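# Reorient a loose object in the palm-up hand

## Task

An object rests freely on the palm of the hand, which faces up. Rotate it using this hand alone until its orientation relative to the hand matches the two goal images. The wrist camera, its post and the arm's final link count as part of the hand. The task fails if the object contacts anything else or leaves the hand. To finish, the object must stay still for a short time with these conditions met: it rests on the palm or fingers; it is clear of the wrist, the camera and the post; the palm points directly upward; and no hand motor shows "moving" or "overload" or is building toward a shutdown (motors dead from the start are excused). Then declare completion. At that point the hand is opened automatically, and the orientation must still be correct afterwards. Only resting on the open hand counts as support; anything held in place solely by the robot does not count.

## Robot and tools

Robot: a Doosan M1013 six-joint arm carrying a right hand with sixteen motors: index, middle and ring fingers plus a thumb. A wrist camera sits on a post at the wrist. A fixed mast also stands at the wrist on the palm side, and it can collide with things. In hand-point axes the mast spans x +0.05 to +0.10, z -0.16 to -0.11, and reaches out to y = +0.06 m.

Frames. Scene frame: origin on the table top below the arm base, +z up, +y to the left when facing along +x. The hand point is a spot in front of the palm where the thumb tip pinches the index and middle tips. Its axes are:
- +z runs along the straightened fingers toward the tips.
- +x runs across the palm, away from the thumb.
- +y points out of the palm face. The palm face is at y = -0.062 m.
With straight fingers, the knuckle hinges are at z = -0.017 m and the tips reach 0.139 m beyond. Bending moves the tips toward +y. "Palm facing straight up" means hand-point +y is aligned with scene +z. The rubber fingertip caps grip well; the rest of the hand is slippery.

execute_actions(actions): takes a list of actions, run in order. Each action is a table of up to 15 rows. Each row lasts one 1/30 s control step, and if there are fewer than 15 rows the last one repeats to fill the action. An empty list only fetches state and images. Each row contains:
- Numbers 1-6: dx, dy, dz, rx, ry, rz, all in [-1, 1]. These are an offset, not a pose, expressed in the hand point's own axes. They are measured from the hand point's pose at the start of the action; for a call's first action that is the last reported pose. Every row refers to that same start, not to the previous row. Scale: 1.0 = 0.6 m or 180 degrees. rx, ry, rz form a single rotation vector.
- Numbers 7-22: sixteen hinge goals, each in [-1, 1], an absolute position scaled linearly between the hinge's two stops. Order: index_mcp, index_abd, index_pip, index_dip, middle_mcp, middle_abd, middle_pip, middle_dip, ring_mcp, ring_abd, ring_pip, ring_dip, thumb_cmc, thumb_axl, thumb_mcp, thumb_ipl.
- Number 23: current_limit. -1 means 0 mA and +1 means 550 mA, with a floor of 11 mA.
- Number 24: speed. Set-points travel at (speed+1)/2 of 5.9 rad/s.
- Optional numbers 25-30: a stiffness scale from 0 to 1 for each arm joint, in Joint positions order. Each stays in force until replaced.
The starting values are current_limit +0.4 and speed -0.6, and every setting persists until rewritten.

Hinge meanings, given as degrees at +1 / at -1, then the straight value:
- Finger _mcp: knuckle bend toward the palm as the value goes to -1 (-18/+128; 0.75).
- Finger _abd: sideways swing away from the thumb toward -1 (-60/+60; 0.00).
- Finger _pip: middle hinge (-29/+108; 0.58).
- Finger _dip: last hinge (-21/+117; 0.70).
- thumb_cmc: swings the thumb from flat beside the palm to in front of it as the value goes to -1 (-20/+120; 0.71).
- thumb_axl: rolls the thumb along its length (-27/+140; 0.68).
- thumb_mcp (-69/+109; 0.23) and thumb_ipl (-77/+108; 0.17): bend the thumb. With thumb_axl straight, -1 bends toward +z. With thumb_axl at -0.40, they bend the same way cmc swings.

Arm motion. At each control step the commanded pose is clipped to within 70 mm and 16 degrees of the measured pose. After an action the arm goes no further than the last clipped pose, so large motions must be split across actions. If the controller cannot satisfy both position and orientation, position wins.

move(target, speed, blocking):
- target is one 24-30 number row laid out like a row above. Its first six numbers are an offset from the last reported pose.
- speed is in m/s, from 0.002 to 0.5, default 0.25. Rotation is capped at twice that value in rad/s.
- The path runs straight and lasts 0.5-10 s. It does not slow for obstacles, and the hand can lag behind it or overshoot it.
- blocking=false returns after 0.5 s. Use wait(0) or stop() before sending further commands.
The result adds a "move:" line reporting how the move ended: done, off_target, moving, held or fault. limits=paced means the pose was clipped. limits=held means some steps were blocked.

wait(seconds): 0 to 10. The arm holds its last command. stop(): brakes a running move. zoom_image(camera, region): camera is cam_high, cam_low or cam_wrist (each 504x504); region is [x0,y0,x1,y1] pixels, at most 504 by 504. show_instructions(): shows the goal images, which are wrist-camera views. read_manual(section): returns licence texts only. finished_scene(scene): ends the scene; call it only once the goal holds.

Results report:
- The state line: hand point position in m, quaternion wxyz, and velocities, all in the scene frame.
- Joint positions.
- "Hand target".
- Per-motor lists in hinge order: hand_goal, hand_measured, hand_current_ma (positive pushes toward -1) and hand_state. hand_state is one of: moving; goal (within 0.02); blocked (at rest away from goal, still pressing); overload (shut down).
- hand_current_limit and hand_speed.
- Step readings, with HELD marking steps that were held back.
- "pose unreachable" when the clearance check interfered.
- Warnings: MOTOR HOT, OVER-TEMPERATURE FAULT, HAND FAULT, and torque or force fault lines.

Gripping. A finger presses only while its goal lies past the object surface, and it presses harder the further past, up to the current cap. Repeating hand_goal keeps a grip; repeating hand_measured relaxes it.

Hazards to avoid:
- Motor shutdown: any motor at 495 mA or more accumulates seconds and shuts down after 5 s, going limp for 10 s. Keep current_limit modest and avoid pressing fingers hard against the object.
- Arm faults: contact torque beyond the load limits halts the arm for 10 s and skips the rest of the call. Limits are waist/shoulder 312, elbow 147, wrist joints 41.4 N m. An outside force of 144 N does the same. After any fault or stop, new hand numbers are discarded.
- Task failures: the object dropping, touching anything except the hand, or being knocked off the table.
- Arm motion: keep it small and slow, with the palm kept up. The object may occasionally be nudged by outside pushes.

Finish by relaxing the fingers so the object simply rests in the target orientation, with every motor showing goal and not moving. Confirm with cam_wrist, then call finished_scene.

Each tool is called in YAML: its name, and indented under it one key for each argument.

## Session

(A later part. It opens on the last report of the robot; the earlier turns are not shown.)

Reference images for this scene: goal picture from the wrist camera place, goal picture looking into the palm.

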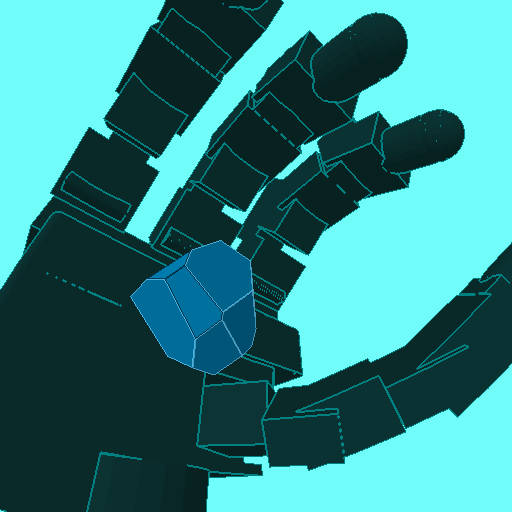

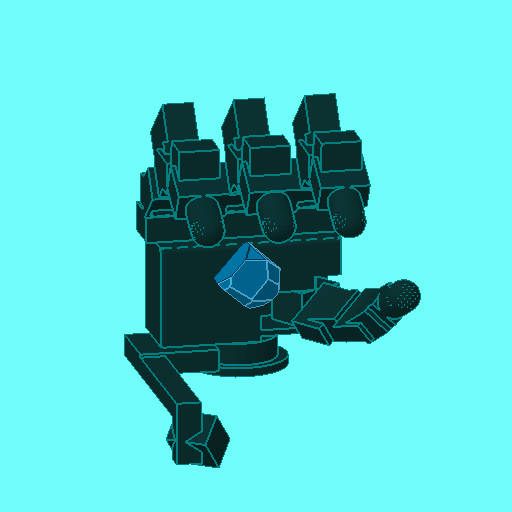

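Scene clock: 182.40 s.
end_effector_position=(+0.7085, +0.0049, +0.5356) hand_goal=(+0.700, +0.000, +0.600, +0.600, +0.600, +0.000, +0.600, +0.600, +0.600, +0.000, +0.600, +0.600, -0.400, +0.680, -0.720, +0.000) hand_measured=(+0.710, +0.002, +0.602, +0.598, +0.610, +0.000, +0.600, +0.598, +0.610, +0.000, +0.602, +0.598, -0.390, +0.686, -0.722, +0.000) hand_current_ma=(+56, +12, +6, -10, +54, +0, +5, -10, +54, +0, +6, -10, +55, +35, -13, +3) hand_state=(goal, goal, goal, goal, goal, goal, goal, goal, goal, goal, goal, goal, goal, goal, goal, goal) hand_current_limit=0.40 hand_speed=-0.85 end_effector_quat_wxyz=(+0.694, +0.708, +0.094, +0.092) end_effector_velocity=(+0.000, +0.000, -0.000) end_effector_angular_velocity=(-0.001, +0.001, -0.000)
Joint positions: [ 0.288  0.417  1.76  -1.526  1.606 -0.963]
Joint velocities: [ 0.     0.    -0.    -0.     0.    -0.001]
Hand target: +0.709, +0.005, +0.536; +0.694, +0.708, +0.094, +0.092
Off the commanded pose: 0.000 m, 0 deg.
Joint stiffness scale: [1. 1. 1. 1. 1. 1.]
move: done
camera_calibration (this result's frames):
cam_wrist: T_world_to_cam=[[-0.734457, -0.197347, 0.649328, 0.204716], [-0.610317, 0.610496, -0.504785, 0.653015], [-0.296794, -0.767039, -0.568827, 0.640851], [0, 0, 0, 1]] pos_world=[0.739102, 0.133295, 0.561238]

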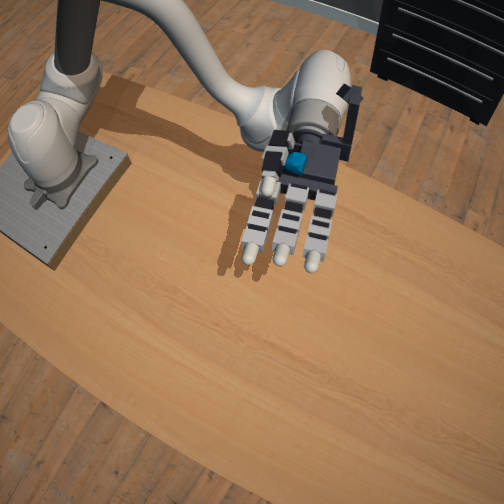

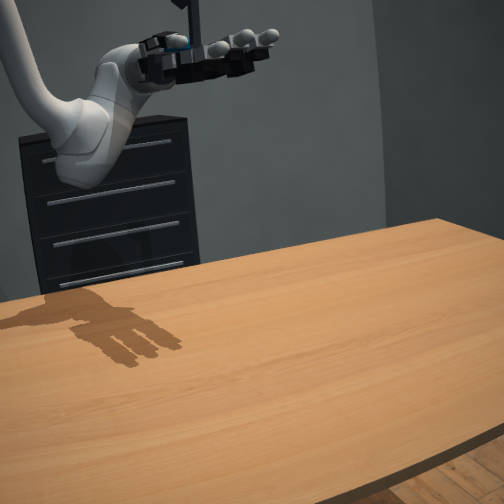

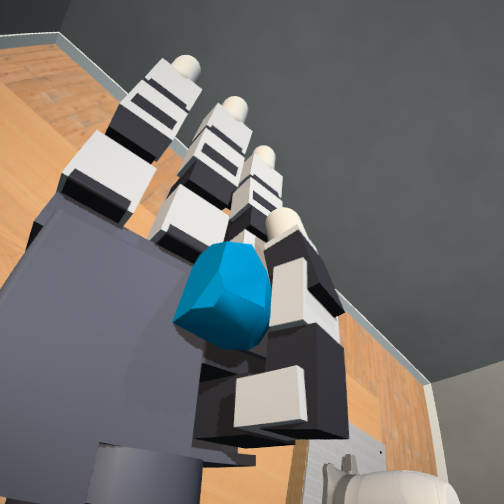

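move:
  target: [0,0,0,0,0,0,0.7,0,0.6,0.6,0.6,0,0.6,0.6,0.6,0,0.6,0.6,-0.4,0.68,0.1,0.1,0.4,-0.6]

move:
  target: [0,0,0,0,0,0,0.7,0,0.6,0.6,0.6,0,0.6,0.6,0.6,0,0.6,0.6,-0.55,-0.05,0.1,-0.5,0.4,-0.6]

move:
  target: [0,0,0,0,0,0,0.7,0,0.6,0.6,0.6,0,0.6,0.6,0.6,0,0.6,0.6,-0.55,-0.05,-0.3,-0.8,0.4,-0.7]

move:
  target: [0,0,0,0,0,0,0.7,0,0.6,0.6,0.6,0,0.6,0.6,0.6,0,0.6,0.6,-0.55,0.35,-0.3,-0.8,0.4,-0.85]

move:
  target: [0,0,0,0,0,0,0.7,0,0.6,0.6,0.6,0,0.6,0.6,0.6,0,0.6,0.6,-0.55,0.0,0.23,0.17,0.4,-0.6]

zoom_image:
  camera: "cam_high"
  region: [220,90,360,230]

Scene clock: 199.70 s.
end_effector_position=(+0.7085, +0.0049, +0.5356) hand_goal=(+0.700, +0.000, +0.600, +0.600, +0.600, +0.000, +0.600, +0.600, +0.600, +0.000, +0.600, +0.600, -0.400, +0.680, +0.100, +0.100) hand_measured=(+0.710, +0.002, +0.602, +0.598, +0.610, +0.000, +0.600, +0.598, +0.610, +0.000, +0.602, +0.598, -0.392, +0.682, +0.096, +0.098) hand_current_ma=(+56, +12, +6, -10, +54, +0, +5, -10, +54, +0, +6, -10, +36, +18, -32, -20) hand_state=(goal, goal, goal, goal, goal, goal, goal, goal, goal, goal, goal, goal, goal, goal, goal, goal) hand_current_limit=0.40 hand_speed=-0.60 end_effector_quat_wxyz=(+0.694, +0.708, +0.094, +0.092) end_effector_velocity=(+0.000, +0.000, +0.000) end_effector_angular_velocity=(-0.001, +0.001, -0.000)
Joint positions: [ 0.288  0.417  1.76  -1.526  1.606 -0.963]
Joint velocities: [-0.     0.    -0.     0.     0.    -0.002]
Hand target: +0.709, +0.005, +0.536; +0.694, +0.708, +0.094, +0.092
Off the commanded pose: 0.000 m, 0 deg.
Joint stiffness scale: [1. 1. 1. 1. 1. 1.]
move: done
camera_calibration (this result's frames):
cam_wrist: T_world_to_cam=[[-0.734457, -0.197347, 0.649328, 0.204716], [-0.610317, 0.610496, -0.504786, 0.653015], [-0.296794, -0.767039, -0.568827, 0.640851], [0, 0, 0, 1]] pos_world=[0.739102, 0.133295, 0.561238]

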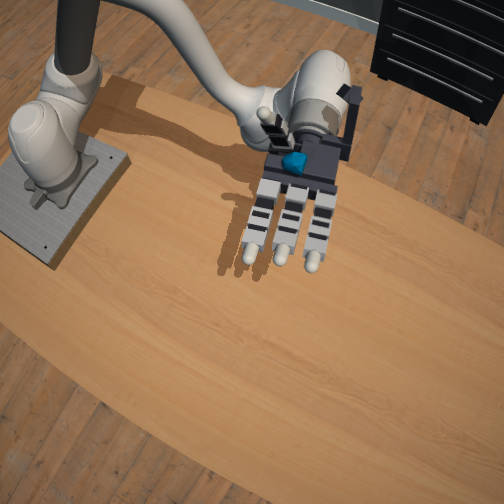

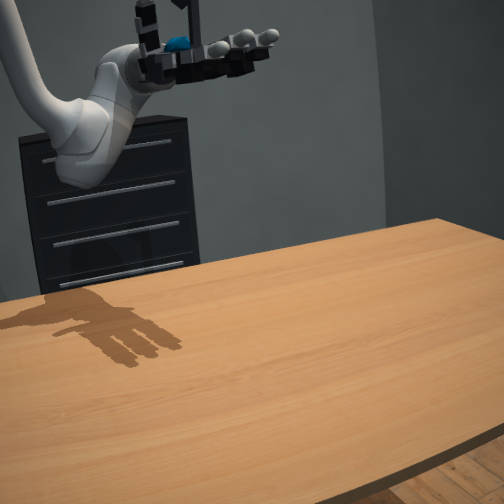

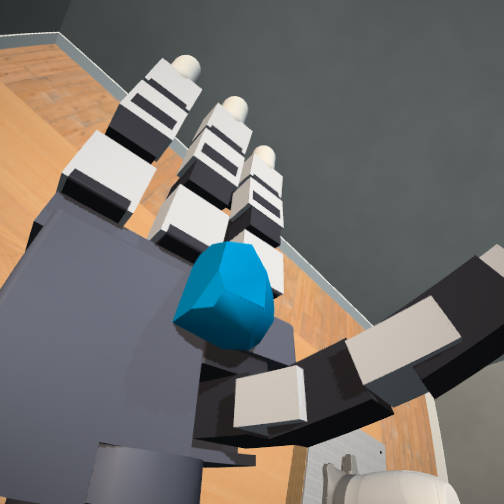

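Scene clock: 200.87 s.
end_effector_position=(+0.7085, +0.0049, +0.5356) hand_goal=(+0.700, +0.000, +0.600, +0.600, +0.600, +0.000, +0.600, +0.600, +0.600, +0.000, +0.600, +0.600, -0.550, -0.050, +0.100, -0.500) hand_measured=(+0.710, +0.002, +0.602, +0.598, +0.610, +0.000, +0.600, +0.598, +0.610, +0.000, +0.602, +0.598, -0.550, -0.048, +0.096, -0.500) hand_current_ma=(+56, +12, +6, -10, +54, +0, +5, -10, +54, +0, +6, -10, +3, +15, -31, +3) hand_state=(goal, goal, goal, goal, goal, goal, goal, goal, goal, goal, goal, goal, goal, goal, goal, goal) hand_current_limit=0.40 hand_speed=-0.60 end_effector_quat_wxyz=(+0.694, +0.708, +0.094, +0.092) end_effector_velocity=(+0.000, +0.000, +0.000) end_effector_angular_velocity=(+0.001, -0.002, +0.001)
Joint positions: [ 0.288  0.417  1.76  -1.526  1.606 -0.963]
Joint velocities: [ 0.    -0.    -0.001 -0.    -0.001  0.001]
Hand target: +0.709, +0.005, +0.536; +0.694, +0.708, +0.094, +0.092
Off the commanded pose: 0.000 m, 0 deg.
Joint stiffness scale: [1. 1. 1. 1. 1. 1.]
move: done
camera_calibration (this result's frames):
cam_wrist: T_world_to_cam=[[-0.734457, -0.197347, 0.649328, 0.204716], [-0.610317, 0.610496, -0.504786, 0.653015], [-0.296794, -0.767039, -0.568827, 0.640851], [0, 0, 0, 1]] pos_world=[0.739102, 0.133295, 0.561238]

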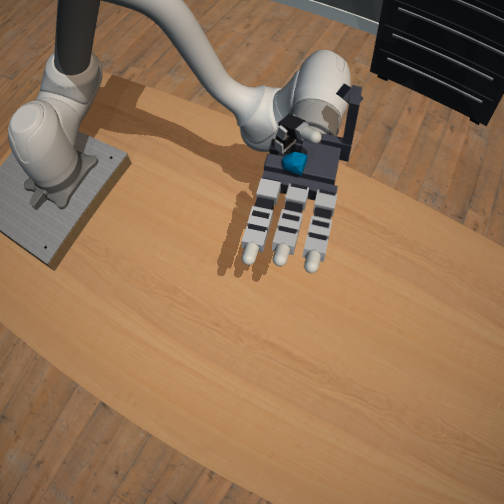

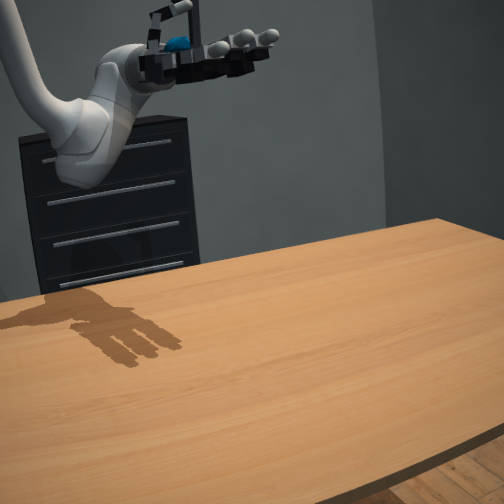

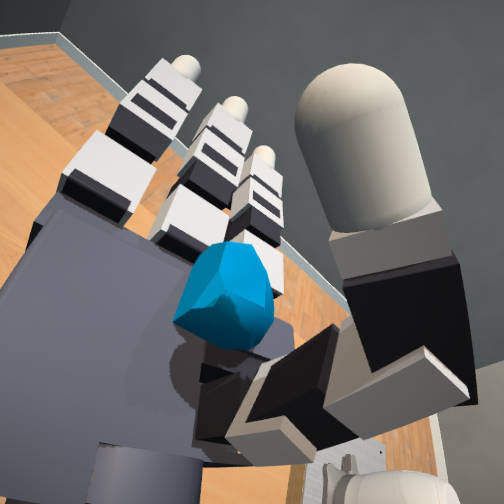

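Scene clock: 201.80 s.
end_effector_position=(+0.7085, +0.0049, +0.5356) hand_goal=(+0.700, +0.000, +0.600, +0.600, +0.600, +0.000, +0.600, +0.600, +0.600, +0.000, +0.600, +0.600, -0.550, -0.050, -0.300, -0.800) hand_measured=(+0.710, +0.002, +0.602, +0.598, +0.610, +0.000, +0.600, +0.598, +0.610, +0.000, +0.602, +0.598, -0.540, -0.050, -0.270, -0.794) hand_current_ma=(+56, +12, +6, -10, +54, +0, +5, -10, +54, +0, +6, -10, +47, -1, +206, +35) hand_state=(goal, goal, goal, goal, goal, goal, goal, goal, goal, goal, goal, goal, goal, goal, blocked, goal) hand_current_limit=0.40 hand_speed=-0.70 end_effector_quat_wxyz=(+0.694, +0.708, +0.094, +0.092) end_effector_velocity=(-0.000, -0.000, -0.000) end_effector_angular_velocity=(-0.000, +0.000, -0.000)
Joint positions: [ 0.288  0.417  1.76  -1.526  1.606 -0.963]
Joint velocities: [-0. -0.  0. -0.  0.  0.]
Hand target: +0.709, +0.005, +0.536; +0.694, +0.708, +0.094, +0.092
Off the commanded pose: 0.000 m, 0 deg.
Joint stiffness scale: [1. 1. 1. 1. 1. 1.]
move: done
camera_calibration (this result's frames):
cam_wrist: T_world_to_cam=[[-0.734457, -0.197347, 0.649329, 0.204716], [-0.610317, 0.610496, -0.504785, 0.653015], [-0.296794, -0.767039, -0.568827, 0.640851], [0, 0, 0, 1]] pos_world=[0.739102, 0.133295, 0.561238]

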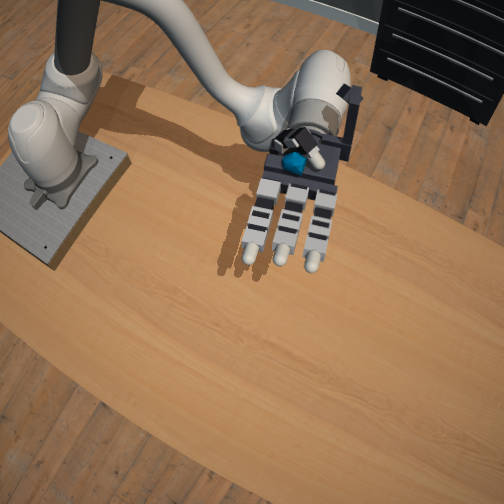

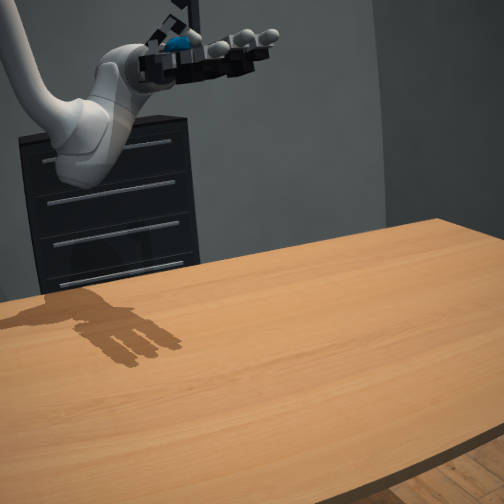

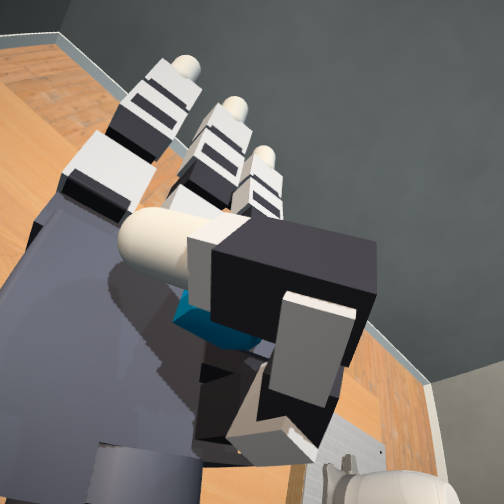

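Scene clock: 203.37 s.
end_effector_position=(+0.7085, +0.0049, +0.5356) hand_goal=(+0.700, +0.000, +0.600, +0.600, +0.600, +0.000, +0.600, +0.600, +0.600, +0.000, +0.600, +0.600, -0.550, +0.350, -0.300, -0.800) hand_measured=(+0.710, +0.002, +0.602, +0.598, +0.610, +0.000, +0.600, +0.598, +0.610, +0.000, +0.602, +0.598, -0.538, +0.326, -0.270, -0.784) hand_current_ma=(+56, +12, +6, -10, +54, +0, +5, -10, +54, +0, +6, -10, +60, -146, +206, +104) hand_state=(goal, goal, goal, goal, goal, goal, goal, goal, goal, goal, goal, goal, goal, blocked, blocked, goal) hand_current_limit=0.40 hand_speed=-0.85 end_effector_quat_wxyz=(+0.694, +0.708, +0.094, +0.092) end_effector_velocity=(-0.000, -0.000, +0.000) end_effector_angular_velocity=(-0.000, -0.000, -0.000)
Joint positions: [ 0.288  0.417  1.76  -1.526  1.606 -0.963]
Joint velocities: [-0. -0. -0.  0.  0.  0.]
Hand target: +0.709, +0.005, +0.536; +0.694, +0.708, +0.094, +0.092
Off the commanded pose: 0.000 m, 0 deg.
Joint stiffness scale: [1. 1. 1. 1. 1. 1.]
move: done
camera_calibration (this result's frames):
cam_wrist: T_world_to_cam=[[-0.734457, -0.197347, 0.649329, 0.204716], [-0.610317, 0.610496, -0.504785, 0.653015], [-0.296794, -0.767039, -0.568827, 0.640851], [0, 0, 0, 1]] pos_world=[0.739102, 0.133295, 0.561238]

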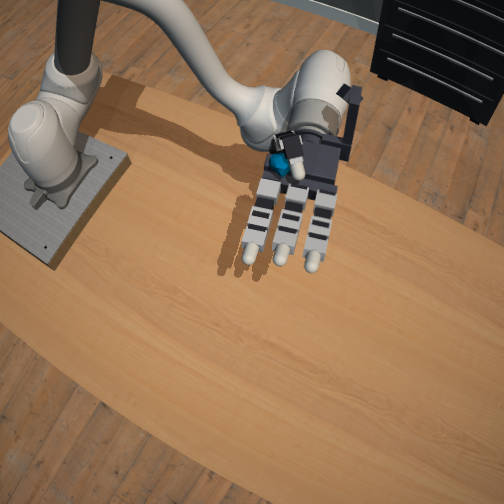

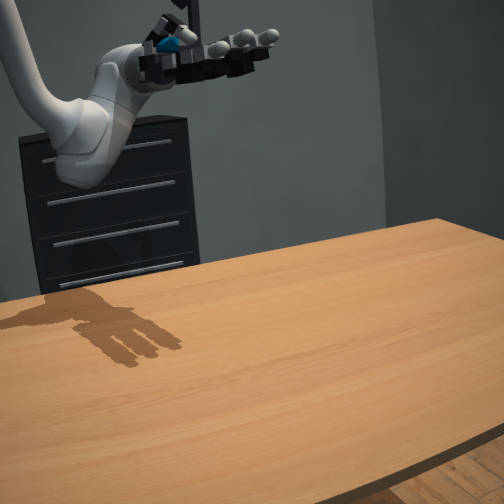

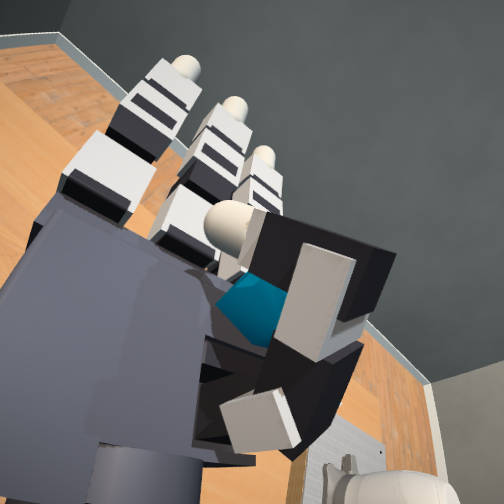

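Scene clock: 204.97 s.
end_effector_position=(+0.7085, +0.0049, +0.5356) hand_goal=(+0.700, +0.000, +0.600, +0.600, +0.600, +0.000, +0.600, +0.600, +0.600, +0.000, +0.600, +0.600, -0.550, +0.000, +0.230, +0.170) hand_measured=(+0.710, +0.002, +0.602, +0.598, +0.610, +0.000, +0.600, +0.598, +0.610, +0.000, +0.602, +0.598, -0.550, +0.002, +0.228, +0.168) hand_current_ma=(+56, +12, +6, -10, +54, +0, +5, -10, +54, +0, +6, -10, -1, +14, -13, -14) hand_state=(goal, goal, goal, goal, goal, goal, goal, goal, goal, goal, goal, goal, goal, goal, goal, goal) hand_current_limit=0.40 hand_speed=-0.60 end_effector_quat_wxyz=(+0.694, +0.708, +0.094, +0.092) end_effector_velocity=(+0.000, +0.000, -0.000) end_effector_angular_velocity=(-0.000, +0.001, +0.000)
Joint positions: [ 0.288  0.417  1.76  -1.526  1.606 -0.963]
Joint velocities: [ 0.     0.     0.    -0.    -0.    -0.001]
Hand target: +0.709, +0.005, +0.536; +0.694, +0.708, +0.094, +0.092
Off the commanded pose: 0.000 m, 0 deg.
Joint stiffness scale: [1. 1. 1. 1. 1. 1.]
move: done
camera_calibration (this result's frames):
cam_wrist: T_world_to_cam=[[-0.734457, -0.197347, 0.649328, 0.204716], [-0.610317, 0.610496, -0.504786, 0.653015], [-0.296794, -0.767039, -0.568827, 0.640851], [0, 0, 0, 1]] pos_world=[0.739102, 0.133295, 0.561238]

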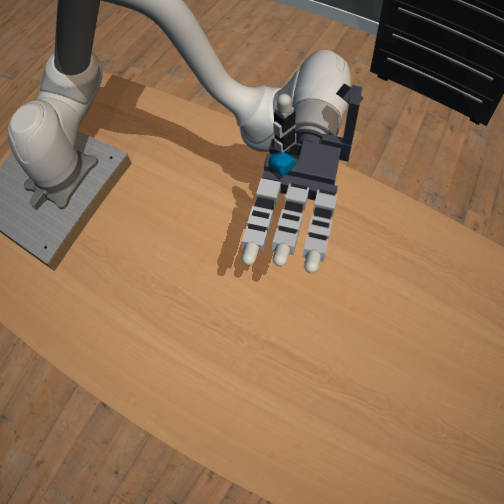

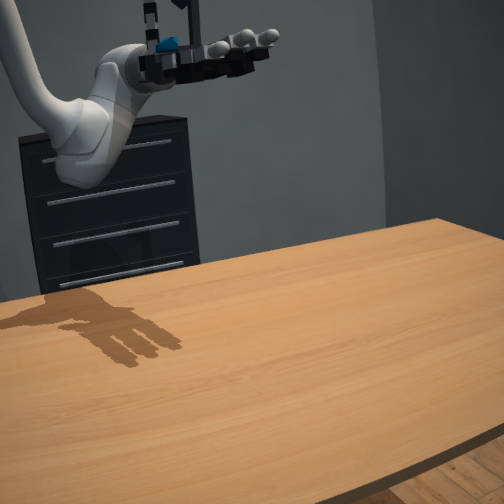

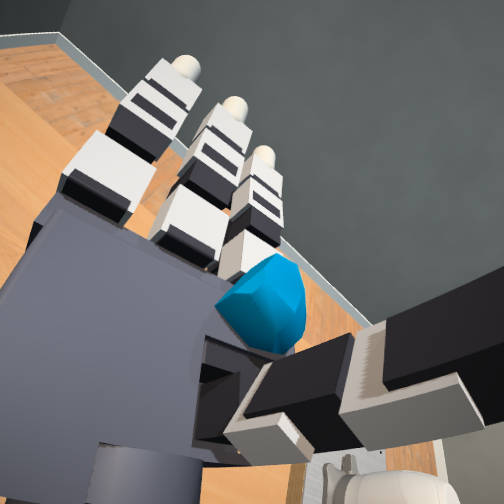

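Region (220, 90, 360, 230) of cam_high's 504x504 image, scaled by 3.600, with more detail than that image has.

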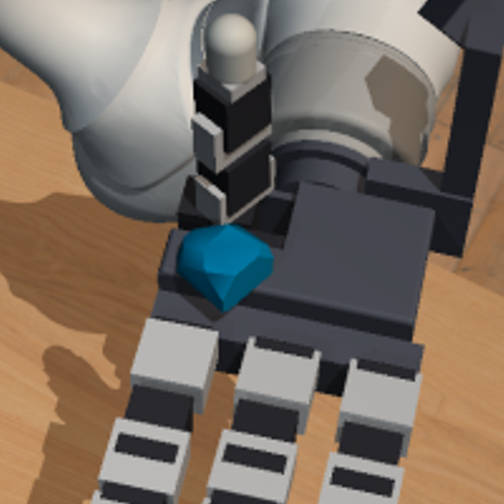

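move:
  target: [0,0,0,-0.006,0,0,0.73,0,0.58,0.68,0.73,0,0.58,0.68,0.73,0,0.58,0.68,0.68,0.68,0.23,0.17,0.4,-0.6]

Scene clock: 209.53 s.
end_effector_position=(+0.7103, +0.0061, +0.5367) hand_goal=(+0.730, +0.000, +0.580, +0.680, +0.730, +0.000, +0.580, +0.680, +0.730, +0.000, +0.580, +0.680, +0.680, +0.680, +0.230, +0.170) hand_measured=(+0.740, +0.002, +0.590, +0.678, +0.740, +0.000, +0.588, +0.678, +0.740, +0.000, +0.590, +0.678, +0.690, +0.678, +0.230, +0.168) hand_current_ma=(+56, +12, +48, -11, +54, +0, +45, -10, +54, +0, +46, -10, +56, -14, -5, -12) hand_state=(goal, goal, goal, goal, goal, goal, goal, goal, goal, goal, goal, goal, goal, goal, goal, goal) hand_current_limit=0.40 hand_speed=-0.60 end_effector_quat_wxyz=(+0.698, +0.704, +0.095, +0.096) end_effector_velocity=(-0.000, -0.000, +0.001) end_effector_angular_velocity=(-0.000, -0.001, -0.001)
Joint positions: [ 0.288  0.419  1.76  -1.539  1.607 -0.958]
Joint velocities: [-0.    -0.001 -0.     0.     0.001  0.   ]
Hand target: +0.709, +0.005, +0.536; +0.701, +0.701, +0.093, +0.093
Off the commanded pose: 0.002 m, 1 deg.
Joint stiffness scale: [1. 1. 1. 1. 1. 1.]
move: done
camera_calibration (this result's frames):
cam_wrist: T_world_to_cam=[[-0.736802, -0.196028, 0.647067, 0.20842], [-0.611487, 0.601521, -0.514058, 0.659709], [-0.288455, -0.774432, -0.563071, 0.633954], [0, 0, 0, 1]] pos_world=[0.739835, 0.134982, 0.561227]

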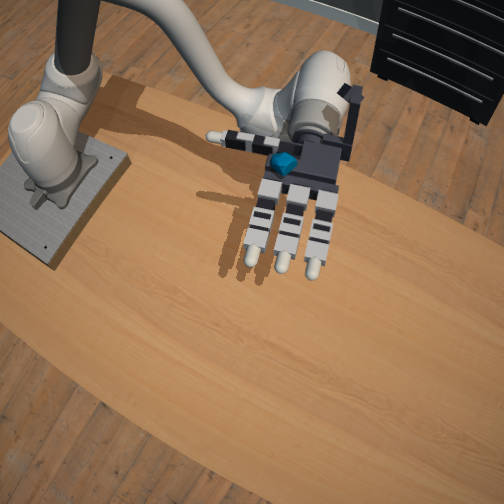

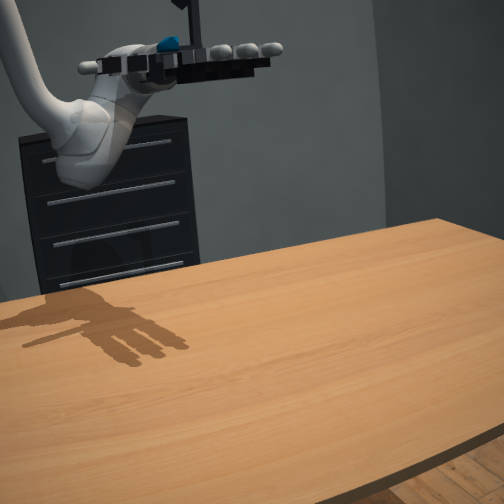

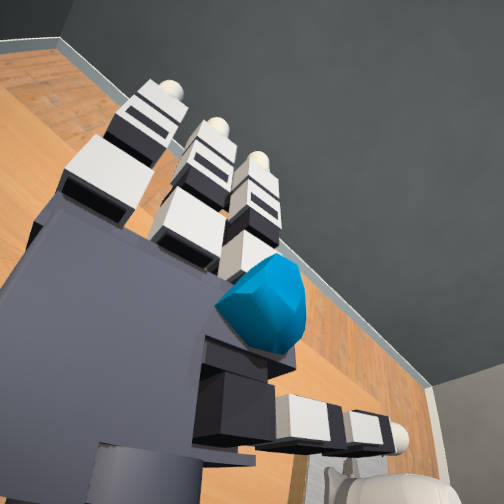

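finished_scene:
  scene: 2

The scene is finished: the task was done.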